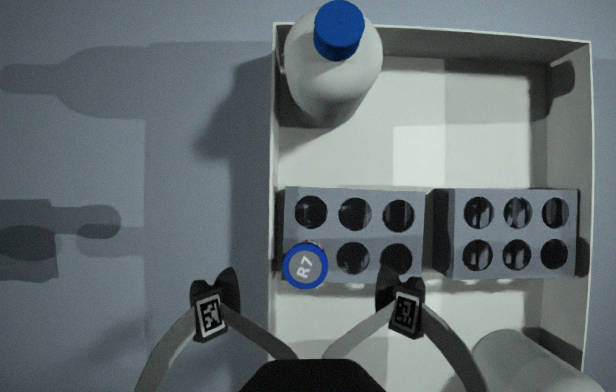

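>>> {"api": "execute_actions", "payload": {
  "actions": [
    {"r1":{"joints":{"lift_m":0.97},"pace":"slow"}}
  ],
  "cameras": []
}}

>>> {"api": "execute_actions", "payload": {
  "actions": [
    {"r1":{"joints":{"gripper_m":0.015}}}
  ],
  "cameras": []
}}

>>> {"api": "execute_actions", "payload": {
  "actions": [
    {"r1":{"joints":{"lift_m":1.2}}}
  ],
  "cameras": []
}}

>>> {"api": "execute_actions", "payload": {
  "actions": [
    {"r1":{"base":{"strafe_m":0.383},"joints":{"arm_m":0.464}}}
  ],
  "cameras": []
}}

>>> {"api": "execute_actions", "payload": {
  "actions": [
    {"r1":{"joints":{"lift_m":1.03}}}
  ],
  "cameras": ["r1_wrist_camera"]
}}

Scene clock: 203.80 s.
r1.base_odometry: x=-1.543 y=+0.619 heading=+1.819 (m, m, rad; r1's odometry frame)
r1.turned_by_wheels: +0.000 (rad since the last result)
r1.turned_by_imu: +0.001 (rad since the last result)
r1.base_tilt: forward=-0.1 right=-0.2 (deg)
r1.lidar_m: 0.26 0.29 0.37 4.19 2.40 1.80 1.72 1.77 2.45 1.10 0.38 0.27
r1.base_status: not commanded
r1.joint_positions: lift_m=+0.970 arm_m=+0.475 wrist_yaw_rad=+0.000 wrist_pitch_rad=+1.570 wrist_roll_rad=-0.003 gripper_m=+0.075
r1.joint_status: all done
r1.motor_effort: lift_m=+18(18) arm_m=+7(7) wrist_yaw_rad=-1(0) wrist_pitch_rad=-1(0) wrist_roll_rad=+0(1) gripper_m=-4(3) wheel_0=-1(1) wheel_1=+0(1) wheel_2=+0(0) (%)
r1.hand_pose: x=+0.6460 y=-0.0874 z=+0.8599 quat_wxyz=(+0.707, -0.001, +0.707, +0.001) (m; r1's base frame)
r1.wrist_depth_mm: 322 320 322 187 190 320 320 / 319 320 322 283 319 320 320 / 320 320 322 319 322 320 320 / 320 322 322 314 315 314 291 / 322 322 322 260 262 268 262 / 322 322 202 199 200 322 322 / 322 324 324 151 322 324 324
r2.base_odometry: x=+0.000 y=+0.000 heading=+0.000 (m, m, rad; r2's odometry frame)
r2.turned_by_wheels: +0.000 (rad since the last result)
r2.turned_by_imu: +0.000 (rad since the last result)
r2.base_tilt: forward=+0.3 right=-0.6 (deg)
r2.lidar_m: 1.03 1.06 1.87 2.12 1.24 1.08 1.07 1.30 2.32 3.11 3.66 3.62
r2.base_status: not commanded
r2.joint_positions: lift_m=+0.237 arm_m=-0.002 wrist_yaw_rad=+3.103 wrist_pitch_rad=+0.003 wrist_roll_rad=+0.012 gripper_m=+0.057
r2.joint_status: not commanded
r2.motor_effort: lift_m=+17(17) arm_m=+0(0) wrist_yaw_rad=-1(1) wrist_pitch_rad=-8(8) wrist_roll_rad=+1(0) gripper_m=-5(2) wheel_0=+0(0) wheel_1=+0(0) wheel_2=+0(0) (%)
r2.hand_pose: x=-0.1163 y=+0.0985 z=+0.4140 quat_wxyz=(+0.019, -0.002, +0.006, +1.000) (m; r2's base frame)
r2.wrist_depth_mm: - 138 1255 1205 1138 1078 1042 / - 117 152 1229 1118 1098 1042 / - 130 171 1229 1160 1098 1042 / 140 141 1281 1229 1138 1098 1025 / 1537 1430 1281 1205 1138 1078 1060 / 1336 1366 197 1182 192 1078 1025 / 960 917 991 108 1060 946 1025
pictures: none
No camera images: the call's "cameras" was empty. Leave "cameras" out to get every camera's image.

Scene clock: 205.20 s.
r1.base_odometry: x=-1.543 y=+0.619 heading=+1.819 (m, m, rad; r1's odometry frame)
r1.turned_by_wheels: +0.000 (rad since the last result)
r1.turned_by_imu: +0.000 (rad since the last result)
r1.base_tilt: forward=-0.1 right=-0.1 (deg)
r1.lidar_m: 0.26 0.28 0.40 4.18 2.39 1.80 1.71 1.77 2.45 1.11 0.38 0.27
r1.base_status: not commanded
r1.joint_positions: lift_m=+0.970 arm_m=+0.475 wrist_yaw_rad=+0.000 wrist_pitch_rad=+1.570 wrist_roll_rad=-0.003 gripper_m=+0.015
r1.joint_status: all done
r1.motor_effort: lift_m=+18(18) arm_m=+6(6) wrist_yaw_rad=-3(0) wrist_pitch_rad=-1(1) wrist_roll_rad=+0(0) gripper_m=-12(6) wheel_0=-1(1) wheel_1=+1(1) wheel_2=+0(0) (%)
r1.hand_pose: x=+0.6460 y=-0.0874 z=+0.8599 quat_wxyz=(+0.707, -0.001, +0.707, +0.001) (m; r1's base frame)
r1.wrist_depth_mm: 320 320 322 187 190 322 320 / 320 320 320 282 319 320 322 / 322 322 322 320 320 320 322 / 322 322 322 315 315 314 291 / 322 322 324 259 291 268 262 / 322 322 198 193 191 322 322 / 322 322 324 153 322 322 324
r2.base_odometry: x=+0.000 y=+0.000 heading=+0.000 (m, m, rad; r2's odometry frame)
r2.turned_by_wheels: +0.000 (rad since the last result)
r2.turned_by_imu: +0.000 (rad since the last result)
r2.base_tilt: forward=+0.2 right=-0.4 (deg)
r2.lidar_m: 1.03 1.05 1.86 2.11 1.22 1.07 1.08 1.29 2.32 3.10 3.65 3.61
r2.base_status: not commanded
r2.joint_positions: lift_m=+0.237 arm_m=-0.002 wrist_yaw_rad=+3.103 wrist_pitch_rad=+0.003 wrist_roll_rad=+0.012 gripper_m=+0.057
r2.joint_status: not commanded
r2.motor_effort: lift_m=+17(17) arm_m=+0(0) wrist_yaw_rad=-1(1) wrist_pitch_rad=-8(8) wrist_roll_rad=+1(1) gripper_m=-2(5) wheel_0=+0(0) wheel_1=+0(0) wheel_2=+0(0) (%)
r2.hand_pose: x=-0.1163 y=+0.0985 z=+0.4140 quat_wxyz=(+0.019, -0.002, +0.006, +1.000) (m; r2's base frame)
r2.wrist_depth_mm: - 138 1255 1205 1160 1098 1042 / - 117 152 1205 1138 1098 1025 / - 130 172 1255 1160 1078 1008 / 141 141 1281 1229 1138 1098 1042 / 1537 1430 1281 1229 1138 1098 1042 / 1336 1336 198 1205 191 1098 1042 / 946 917 991 107 1042 931 1025
pictures: none
No camera images: the call's "cameras" was empty. Leave "cameras" out to get every camera's image.

Scene clock: 207.23 s.
r1.base_odometry: x=-1.543 y=+0.619 heading=+1.819 (m, m, rad; r1's odometry frame)
r1.turned_by_wheels: +0.000 (rad since the last result)
r1.turned_by_imu: +0.001 (rad since the last result)
r1.base_tilt: forward=-0.1 right=-0.1 (deg)
r1.lidar_m: 0.25 0.27 0.38 4.18 2.38 1.80 1.70 1.80 2.45 1.11 0.37 0.28
r1.base_status: not commanded
r1.joint_positions: lift_m=+1.199 arm_m=+0.475 wrist_yaw_rad=+0.000 wrist_pitch_rad=+1.570 wrist_roll_rad=-0.003 gripper_m=+0.015
r1.joint_status: all done
r1.motor_effort: lift_m=+23(24) arm_m=+6(7) wrist_yaw_rad=+0(1) wrist_pitch_rad=+0(1) wrist_roll_rad=+0(0) gripper_m=-12(12) wheel_0=-1(1) wheel_1=+1(0) wheel_2=+0(0) (%)
r1.hand_pose: x=+0.6460 y=-0.0874 z=+1.0889 quat_wxyz=(+0.707, -0.001, +0.707, +0.001) (m; r1's base frame)
r1.wrist_depth_mm: 549 549 549 549 554 554 554 / 549 549 549 415 549 554 554 / 549 549 554 549 554 554 549 / 554 554 554 544 549 525 559 / 549 554 549 492 544 530 559 / 554 554 198 192 191 521 559 / 554 554 549 153 539 384 559
r2.base_odometry: x=+0.000 y=+0.000 heading=+0.000 (m, m, rad; r2's odometry frame)
r2.turned_by_wheels: +0.000 (rad since the last result)
r2.turned_by_imu: +0.000 (rad since the last result)
r2.base_tilt: forward=+0.2 right=-0.6 (deg)
r2.lidar_m: 1.04 1.06 1.86 2.11 1.25 1.08 1.08 1.30 2.31 3.10 3.64 3.62
r2.base_status: not commanded
r2.joint_positions: lift_m=+0.237 arm_m=-0.002 wrist_yaw_rad=+3.103 wrist_pitch_rad=+0.003 wrist_roll_rad=+0.012 gripper_m=+0.057
r2.joint_status: not commanded
r2.motor_effort: lift_m=+17(17) arm_m=+0(0) wrist_yaw_rad=-1(1) wrist_pitch_rad=-8(8) wrist_roll_rad=+0(0) gripper_m=-5(2) wheel_0=+0(0) wheel_1=+0(0) wheel_2=+0(0) (%)
r2.hand_pose: x=-0.1163 y=+0.0985 z=+0.4140 quat_wxyz=(+0.019, -0.002, +0.006, +1.000) (m; r2's base frame)
r2.wrist_depth_mm: - 138 1255 1229 1118 1078 1042 / - 117 152 1205 1118 1078 1042 / - 130 172 1205 1182 1078 1025 / 141 141 1281 1229 1160 1118 1042 / 1499 1397 1308 1229 1160 1118 1042 / 1336 1336 197 1229 191 1060 1060 / 960 904 976 107 1060 946 1008
pictures: none
No camera images: the call's "cameras" was empty. Leave "cameras" out to get every camera's image.

Scene clock: 209.83 s.
r1.base_odometry: x=-1.915 y=+0.525 heading=+1.819 (m, m, rad; r1's odometry frame)
r1.turned_by_wheels: +0.000 (rad since the last result)
r1.turned_by_imu: +0.000 (rad since the last result)
r1.base_tilt: forward=-0.2 right=-0.1 (deg)
r1.lidar_m: 0.26 0.27 3.93 3.80 2.42 1.76 1.71 1.79 2.47 1.01 0.36 0.27
r1.base_status: done
r1.joint_positions: lift_m=+1.199 arm_m=+0.465 wrist_yaw_rad=+0.000 wrist_pitch_rad=+1.570 wrist_roll_rad=-0.003 gripper_m=+0.015
r1.joint_status: all done
r1.motor_effort: lift_m=+22(23) arm_m=-7(5) wrist_yaw_rad=-2(1) wrist_pitch_rad=-1(0) wrist_roll_rad=+0(0) gripper_m=-12(10) wheel_0=+1(6) wheel_1=+0(9) wheel_2=+0(0) (%)
r1.hand_pose: x=+0.6363 y=-0.0874 z=+1.0889 quat_wxyz=(+0.707, -0.001, +0.707, +0.001) (m; r1's base frame)
r1.wrist_depth_mm: 1308 1308 549 554 554 554 554 / 1336 1308 549 549 554 554 544 / 1308 549 549 554 554 554 517 / 1336 554 554 554 549 554 521 / 1308 549 549 549 554 559 525 / 1308 554 198 193 192 554 539 / 1308 1336 554 153 559 559 559
r2.base_odometry: x=+0.000 y=+0.000 heading=+0.000 (m, m, rad; r2's odometry frame)
r2.turned_by_wheels: +0.000 (rad since the last result)
r2.turned_by_imu: +0.000 (rad since the last result)
r2.base_tilt: forward=+0.2 right=-0.7 (deg)
r2.lidar_m: 1.01 1.05 1.88 2.10 1.23 1.07 1.09 1.27 2.29 3.11 3.64 3.63
r2.base_status: not commanded
r2.joint_positions: lift_m=+0.237 arm_m=-0.002 wrist_yaw_rad=+3.103 wrist_pitch_rad=+0.003 wrist_roll_rad=+0.012 gripper_m=+0.057
r2.joint_status: not commanded
r2.motor_effort: lift_m=+17(17) arm_m=+0(0) wrist_yaw_rad=-1(2) wrist_pitch_rad=-7(9) wrist_roll_rad=+1(1) gripper_m=+1(1) wheel_0=+0(0) wheel_1=+0(0) wheel_2=+0(0) (%)
r2.hand_pose: x=-0.1163 y=+0.0985 z=+0.4140 quat_wxyz=(+0.019, -0.002, +0.006, +1.000) (m; r2's base frame)
r2.wrist_depth_mm: - 138 1255 1205 1138 1060 1008 / - 117 151 1229 1138 1078 1025 / - 130 172 1229 1160 1098 1042 / 140 141 1281 1205 1118 1078 1025 / 1499 1397 1308 1229 1160 1078 1042 / 1397 1366 198 1205 191 1098 1042 / 931 931 991 107 1025 946 1008
pictures: none
No camera images: the call's "cameras" was empty. Leave "cameras" out to get every camera's image.

Scene clock: 211.63 s.
r1.base_odometry: x=-1.915 y=+0.525 heading=+1.819 (m, m, rad; r1's odometry frame)
r1.turned_by_wheels: +0.000 (rad since the last result)
r1.turned_by_imu: +0.001 (rad since the last result)
r1.base_tilt: forward=-0.3 right=-0.2 (deg)
r1.lidar_m: 0.26 0.28 3.94 3.80 2.44 1.77 1.70 1.79 2.45 1.00 0.37 0.26
r1.base_status: not commanded
r1.joint_positions: lift_m=+1.030 arm_m=+0.465 wrist_yaw_rad=+0.000 wrist_pitch_rad=+1.570 wrist_roll_rad=-0.003 gripper_m=+0.015
r1.joint_status: all done
r1.motor_effort: lift_m=+18(21) arm_m=-7(7) wrist_yaw_rad=+0(1) wrist_pitch_rad=-1(1) wrist_roll_rad=-1(0) gripper_m=-8(9) wheel_0=+0(1) wheel_1=+0(0) wheel_2=+0(0) (%)
r1.hand_pose: x=+0.6363 y=-0.0874 z=+0.9199 quat_wxyz=(+0.707, -0.001, +0.707, +0.001) (m; r1's base frame)
r1.wrist_depth_mm: 1138 379 382 382 382 382 384 / 1138 382 382 382 382 382 384 / 1138 382 382 384 382 382 384 / 1160 384 382 382 384 384 387 / 1160 382 322 324 384 384 387 / 1160 384 198 193 191 387 387 / 1138 384 382 153 384 387 387
r2.base_odometry: x=+0.000 y=+0.000 heading=+0.000 (m, m, rad; r2's odometry frame)
r2.turned_by_wheels: +0.000 (rad since the last result)
r2.turned_by_imu: +0.000 (rad since the last result)
r2.base_tilt: forward=+0.2 right=-0.5 (deg)
r2.lidar_m: 1.03 1.04 1.86 2.12 1.25 1.08 1.08 1.29 2.30 3.11 3.65 3.62
r2.base_status: not commanded
r2.joint_positions: lift_m=+0.237 arm_m=-0.002 wrist_yaw_rad=+3.103 wrist_pitch_rad=+0.003 wrist_roll_rad=+0.012 gripper_m=+0.057
r2.joint_status: not commanded
r2.motor_effort: lift_m=+17(17) arm_m=+0(0) wrist_yaw_rad=-1(1) wrist_pitch_rad=-8(8) wrist_roll_rad=+1(0) gripper_m=-2(6) wheel_0=+0(0) wheel_1=+0(0) wheel_2=+0(0) (%)
r2.hand_pose: x=-0.1163 y=+0.0985 z=+0.4140 quat_wxyz=(+0.019, -0.002, +0.006, +1.000) (m; r2's base frame)
r2.wrist_depth_mm: - 139 1255 1229 1160 1078 1042 / - 117 151 1229 1138 1078 1025 / - 130 172 1205 1160 1098 1025 / 141 141 1308 1255 1160 1078 1025 / 1499 1397 1308 1229 1160 1098 1042 / 1336 1336 198 1205 191 1098 1025 / 946 904 1008 107 1042 946 1025
pictures: r1_wrist_camera
Images, in order (width x height): r1_wrist_camera 616x392.

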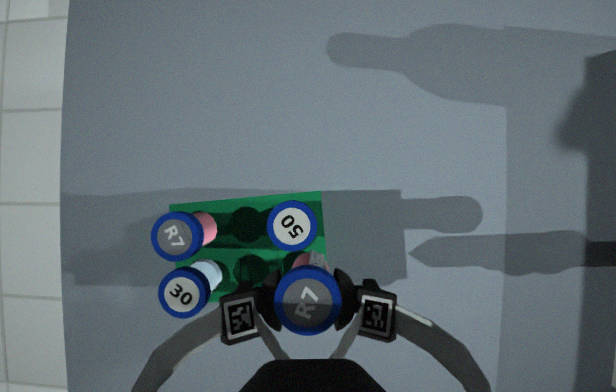

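>>> {"api": "execute_actions", "payload": {
  "actions": [
    {"r1":{"base":{"strafe_m":0.011},"joints":{"arm_m":0.462},"pace":"slow"}}
  ],
  "cameras": ["r1_wrist_camera"]
}}

>>> {"api": "execute_actions", "payload": {
  "actions": [
    {"r1":{"joints":{"lift_m":0.98},"pace":"slow"}}
  ],
  "cameras": ["r1_wrist_camera"]
}}

Scene clock: 220.27 s.
r1.base_odometry: x=-1.925 y=+0.522 heading=+1.819 (m, m, rad; r1's odometry frame)
r1.turned_by_wheels: +0.000 (rad since the last result)
r1.turned_by_imu: +0.001 (rad since the last result)
r1.base_tilt: forward=-0.2 right=-0.2 (deg)
r1.lidar_m: 0.26 0.28 3.91 3.78 2.44 1.75 1.70 1.77 2.47 1.03 0.38 0.27
r1.base_status: done
r1.joint_positions: lift_m=+1.030 arm_m=+0.463 wrist_yaw_rad=+0.000 wrist_pitch_rad=+1.570 wrist_roll_rad=-0.003 gripper_m=+0.015
r1.joint_status: all done
r1.motor_effort: lift_m=+18(18) arm_m=-7(6) wrist_yaw_rad=-2(1) wrist_pitch_rad=-1(1) wrist_roll_rad=-1(1) gripper_m=-8(10) wheel_0=-1(3) wheel_1=+0(4) wheel_2=+0(1) (%)
r1.hand_pose: x=+0.6343 y=-0.0874 z=+0.9199 quat_wxyz=(+0.707, -0.001, +0.707, +0.001) (m; r1's base frame)
r1.wrist_depth_mm: 1138 379 382 382 379 382 384 / 1118 379 382 382 382 384 384 / 1160 379 382 382 384 384 384 / 1138 379 382 375 384 384 384 / 1160 382 322 322 384 384 387 / 1160 384 198 193 191 384 384 / 1160 384 384 153 384 387 387
r2.base_odometry: x=+0.000 y=+0.000 heading=+0.000 (m, m, rad; r2's odometry frame)
r2.turned_by_wheels: +0.000 (rad since the last result)
r2.turned_by_imu: +0.000 (rad since the last result)
r2.base_tilt: forward=+0.1 right=-0.7 (deg)
r2.lidar_m: 1.03 1.06 1.86 2.11 1.24 1.08 1.09 1.28 2.32 3.11 3.64 3.62
r2.base_status: not commanded
r2.joint_positions: lift_m=+0.237 arm_m=-0.002 wrist_yaw_rad=+3.103 wrist_pitch_rad=+0.003 wrist_roll_rad=+0.012 gripper_m=+0.057
r2.joint_status: not commanded
r2.motor_effort: lift_m=+17(17) arm_m=+0(0) wrist_yaw_rad=-1(1) wrist_pitch_rad=-8(9) wrist_roll_rad=-2(1) gripper_m=+3(7) wheel_0=+0(0) wheel_1=+0(0) wheel_2=+0(0) (%)
r2.hand_pose: x=-0.1163 y=+0.0985 z=+0.4140 quat_wxyz=(+0.019, -0.002, +0.006, +1.000) (m; r2's base frame)
r2.wrist_depth_mm: - 138 1255 1205 1160 1098 1025 / - 117 152 1205 1118 1078 1025 / - 130 172 1229 1138 1118 1025 / 141 141 1281 1229 1138 1060 1042 / 1537 1430 1308 1255 1160 1098 1025 / 1336 1366 197 1229 191 1098 1042 / 976 904 991 107 1042 946 1008
pictures: r1_wrist_camera
Images, in order (width x height): r1_wrist_camera 616x392.

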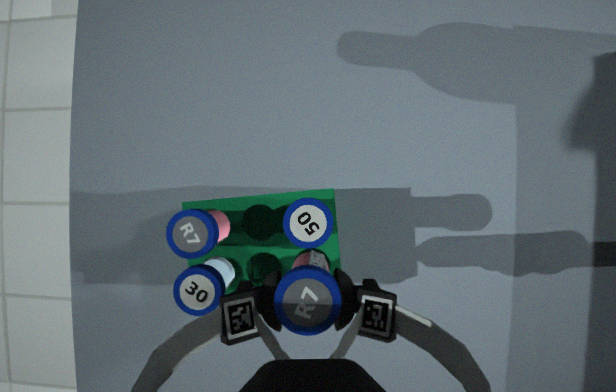

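Scene clock: 221.57 s.
r1.base_odometry: x=-1.925 y=+0.522 heading=+1.819 (m, m, rad; r1's odometry frame)
r1.turned_by_wheels: +0.000 (rad since the last result)
r1.turned_by_imu: +0.000 (rad since the last result)
r1.base_tilt: forward=-0.1 right=+0.0 (deg)
r1.lidar_m: 0.26 0.27 3.94 3.76 2.44 1.77 1.71 1.78 2.45 1.00 0.38 0.28
r1.base_status: not commanded
r1.joint_positions: lift_m=+0.980 arm_m=+0.463 wrist_yaw_rad=+0.000 wrist_pitch_rad=+1.570 wrist_roll_rad=-0.003 gripper_m=+0.015
r1.joint_status: all done
r1.motor_effort: lift_m=+18(17) arm_m=-7(7) wrist_yaw_rad=-1(1) wrist_pitch_rad=-1(1) wrist_roll_rad=-2(1) gripper_m=-10(9) wheel_0=-1(1) wheel_1=+0(0) wheel_2=+0(0) (%)
r1.hand_pose: x=+0.6342 y=-0.0874 z=+0.8699 quat_wxyz=(+0.707, -0.001, +0.707, +0.001) (m; r1's base frame)
r1.wrist_depth_mm: 329 329 330 332 332 332 332 / 330 329 330 332 332 332 334 / 330 332 332 332 334 332 332 / 332 330 332 272 334 332 334 / 330 330 272 219 334 334 336 / 332 332 198 193 192 334 334 / 332 332 332 154 336 336 336
r2.base_odometry: x=+0.000 y=+0.000 heading=+0.000 (m, m, rad; r2's odometry frame)
r2.turned_by_wheels: +0.000 (rad since the last result)
r2.turned_by_imu: +0.000 (rad since the last result)
r2.base_tilt: forward=+0.2 right=-0.7 (deg)
r2.lidar_m: 1.04 1.05 1.89 2.12 1.25 1.08 1.08 1.28 2.31 3.11 3.65 3.62
r2.base_status: not commanded
r2.joint_positions: lift_m=+0.237 arm_m=-0.002 wrist_yaw_rad=+3.103 wrist_pitch_rad=+0.003 wrist_roll_rad=+0.012 gripper_m=+0.057
r2.joint_status: not commanded
r2.motor_effort: lift_m=+17(17) arm_m=+0(0) wrist_yaw_rad=+0(1) wrist_pitch_rad=-8(9) wrist_roll_rad=+0(0) gripper_m=-5(5) wheel_0=+0(0) wheel_1=+0(0) wheel_2=+0(0) (%)
r2.hand_pose: x=-0.1163 y=+0.0985 z=+0.4140 quat_wxyz=(+0.019, -0.002, +0.006, +1.000) (m; r2's base frame)
r2.wrist_depth_mm: - 138 1281 1205 1160 1078 1042 / - 117 152 1255 1138 1098 1042 / - 130 172 1229 1160 1078 1025 / 140 141 1281 1205 1160 1098 1025 / 1537 1397 1308 1255 1138 1078 1042 / 1336 1336 198 1205 191 1098 1042 / 960 904 991 107 1042 946 1025
pictures: r1_wrist_camera
Images, in order (width x height): r1_wrist_camera 616x392.

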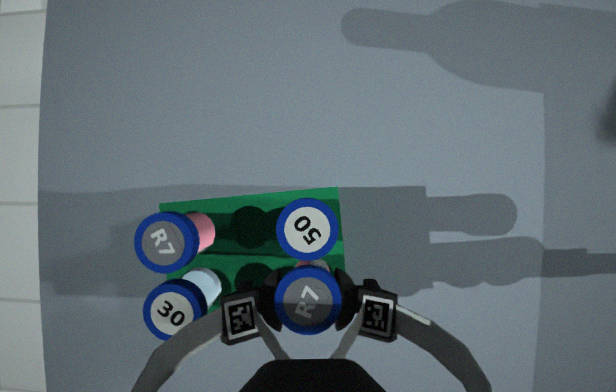

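>>> {"api": "execute_actions", "payload": {
  "actions": [
    {"r1":{"joints":{"gripper_m":0.06}}}
  ],
  "cameras": []
}}

>>> {"api": "execute_actions", "payload": {
  "actions": [
    {"r1":{"joints":{"lift_m":1.15,"arm_m":0.35}}}
  ],
  "cameras": ["r1_wrist_camera","r2_head_camera"]
}}

Scene clock: 230.13 s.
r1.base_odometry: x=-1.925 y=+0.522 heading=+1.819 (m, m, rad; r1's odometry frame)
r1.turned_by_wheels: +0.000 (rad since the last result)
r1.turned_by_imu: +0.001 (rad since the last result)
r1.base_tilt: forward=+0.1 right=-0.1 (deg)
r1.lidar_m: 0.25 0.28 3.90 3.80 2.44 1.76 1.71 1.77 2.44 1.03 0.38 0.28
r1.base_status: not commanded
r1.joint_positions: lift_m=+0.980 arm_m=+0.463 wrist_yaw_rad=+0.000 wrist_pitch_rad=+1.570 wrist_roll_rad=-0.003 gripper_m=+0.060
r1.joint_status: all done
r1.motor_effort: lift_m=+18(18) arm_m=-7(7) wrist_yaw_rad=-2(1) wrist_pitch_rad=-1(2) wrist_roll_rad=-1(1) gripper_m=-3(11) wheel_0=-1(0) wheel_1=+0(0) wheel_2=+0(0) (%)
r1.hand_pose: x=+0.6342 y=-0.0874 z=+0.8699 quat_wxyz=(+0.707, -0.001, +0.707, +0.001) (m; r1's base frame)
r1.wrist_depth_mm: 329 330 332 332 332 332 332 / 330 330 332 330 332 332 334 / 330 330 330 332 332 332 334 / 330 330 332 272 334 332 336 / 330 332 272 253 334 336 334 / 334 332 209 212 202 336 334 / 332 334 332 145 336 336 336
r2.base_odometry: x=+0.000 y=+0.000 heading=+0.000 (m, m, rad; r2's odometry frame)
r2.turned_by_wheels: +0.000 (rad since the last result)
r2.turned_by_imu: +0.000 (rad since the last result)
r2.base_tilt: forward=+0.4 right=-0.6 (deg)
r2.lidar_m: 1.02 1.04 1.87 2.13 1.25 1.07 1.09 1.29 2.30 3.10 3.65 3.63
r2.base_status: not commanded
r2.joint_positions: lift_m=+0.237 arm_m=-0.002 wrist_yaw_rad=+3.103 wrist_pitch_rad=+0.003 wrist_roll_rad=+0.012 gripper_m=+0.057
r2.joint_status: not commanded
r2.motor_effort: lift_m=+17(17) arm_m=+0(0) wrist_yaw_rad=-1(0) wrist_pitch_rad=-8(7) wrist_roll_rad=+1(0) gripper_m=-3(5) wheel_0=+0(0) wheel_1=+0(0) wheel_2=+0(0) (%)
r2.hand_pose: x=-0.1163 y=+0.0985 z=+0.4140 quat_wxyz=(+0.019, -0.002, +0.006, +1.000) (m; r2's base frame)
r2.wrist_depth_mm: - 138 1229 1229 1160 1078 1025 / - 117 152 1229 1138 1060 1060 / - 130 172 1229 1138 1098 1042 / 141 141 1281 1205 1160 1078 1042 / 1499 1430 1336 1205 1138 1098 1042 / 1308 1397 198 1205 191 1098 1042 / 946 917 991 107 1060 946 1008
pictures: none
No camera images: the call's "cameras" was empty. Leave "cameras" out to get every camera's image.

Scene clock: 231.93 s.
r1.base_odometry: x=-1.925 y=+0.522 heading=+1.819 (m, m, rad; r1's odometry frame)
r1.turned_by_wheels: +0.000 (rad since the last result)
r1.turned_by_imu: +0.001 (rad since the last result)
r1.base_tilt: forward=-0.2 right=-0.1 (deg)
r1.lidar_m: 0.27 0.28 3.92 3.78 2.43 1.75 1.73 1.77 2.45 1.02 0.38 0.27
r1.base_status: not commanded
r1.joint_positions: lift_m=+1.150 arm_m=+0.351 wrist_yaw_rad=+0.000 wrist_pitch_rad=+1.570 wrist_roll_rad=-0.003 gripper_m=+0.060
r1.joint_status: all done
r1.motor_effort: lift_m=+23(24) arm_m=-7(7) wrist_yaw_rad=+0(2) wrist_pitch_rad=-1(2) wrist_roll_rad=+0(1) gripper_m=-2(4) wheel_0=-1(1) wheel_1=+0(0) wheel_2=+0(0) (%)
r1.hand_pose: x=+0.5222 y=-0.0874 z=+1.0395 quat_wxyz=(+0.707, -0.001, +0.707, +0.001) (m; r1's base frame)
r1.wrist_depth_mm: 1255 500 504 500 504 504 508 / 1281 504 500 500 504 504 504 / 1281 500 442 452 504 508 508 / 1281 500 504 504 504 504 508 / 1281 504 504 504 504 504 508 / 1281 504 202 504 202 508 512 / 1255 504 504 149 508 508 504
r2.base_odometry: x=+0.000 y=+0.000 heading=+0.000 (m, m, rad; r2's odometry frame)
r2.turned_by_wheels: +0.000 (rad since the last result)
r2.turned_by_imu: +0.000 (rad since the last result)
r2.base_tilt: forward=+0.3 right=-0.6 (deg)
r2.lidar_m: 1.04 1.04 1.85 2.13 1.26 1.08 1.09 1.27 2.31 3.11 3.65 3.62
r2.base_status: not commanded
r2.joint_positions: lift_m=+0.237 arm_m=-0.002 wrist_yaw_rad=+3.103 wrist_pitch_rad=+0.003 wrist_roll_rad=+0.012 gripper_m=+0.057
r2.joint_status: not commanded
r2.motor_effort: lift_m=+17(17) arm_m=+0(0) wrist_yaw_rad=-1(1) wrist_pitch_rad=-8(9) wrist_roll_rad=+0(1) gripper_m=-4(3) wheel_0=+0(0) wheel_1=+0(0) wheel_2=+0(0) (%)
r2.hand_pose: x=-0.1163 y=+0.0985 z=+0.4140 quat_wxyz=(+0.019, -0.002, +0.006, +1.000) (m; r2's base frame)
r2.wrist_depth_mm: - 138 1281 1255 1138 1098 1025 / - 117 152 1229 1138 1098 1008 / - 129 172 1229 1160 1098 1042 / 140 141 1281 1229 1182 1098 1060 / 1464 1430 1281 1229 1138 1098 1042 / 1336 1336 198 1205 191 1078 1042 / 960 931 1008 108 1025 931 1025
pictures: r1_wrist_camera, r2_head_camera
Images, in order (width x height): r1_wrist_camera 616x392, r2_head_camera 420x560.

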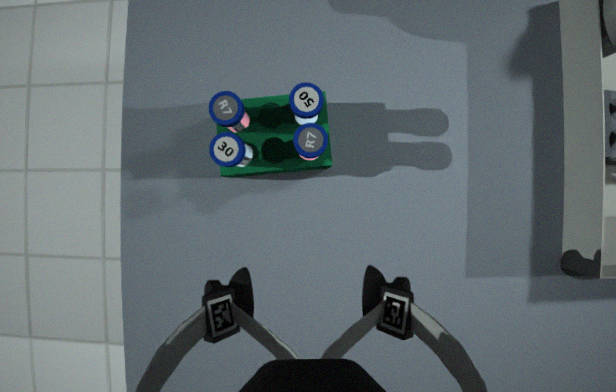

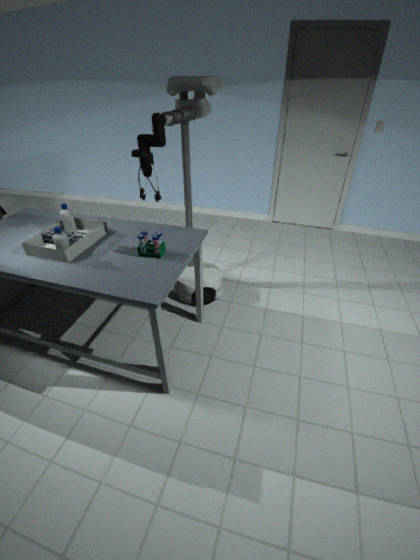

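>>> {"api": "finished_scene", "payload": {
  "scene": 2
}}

The scene is finished: the task was done.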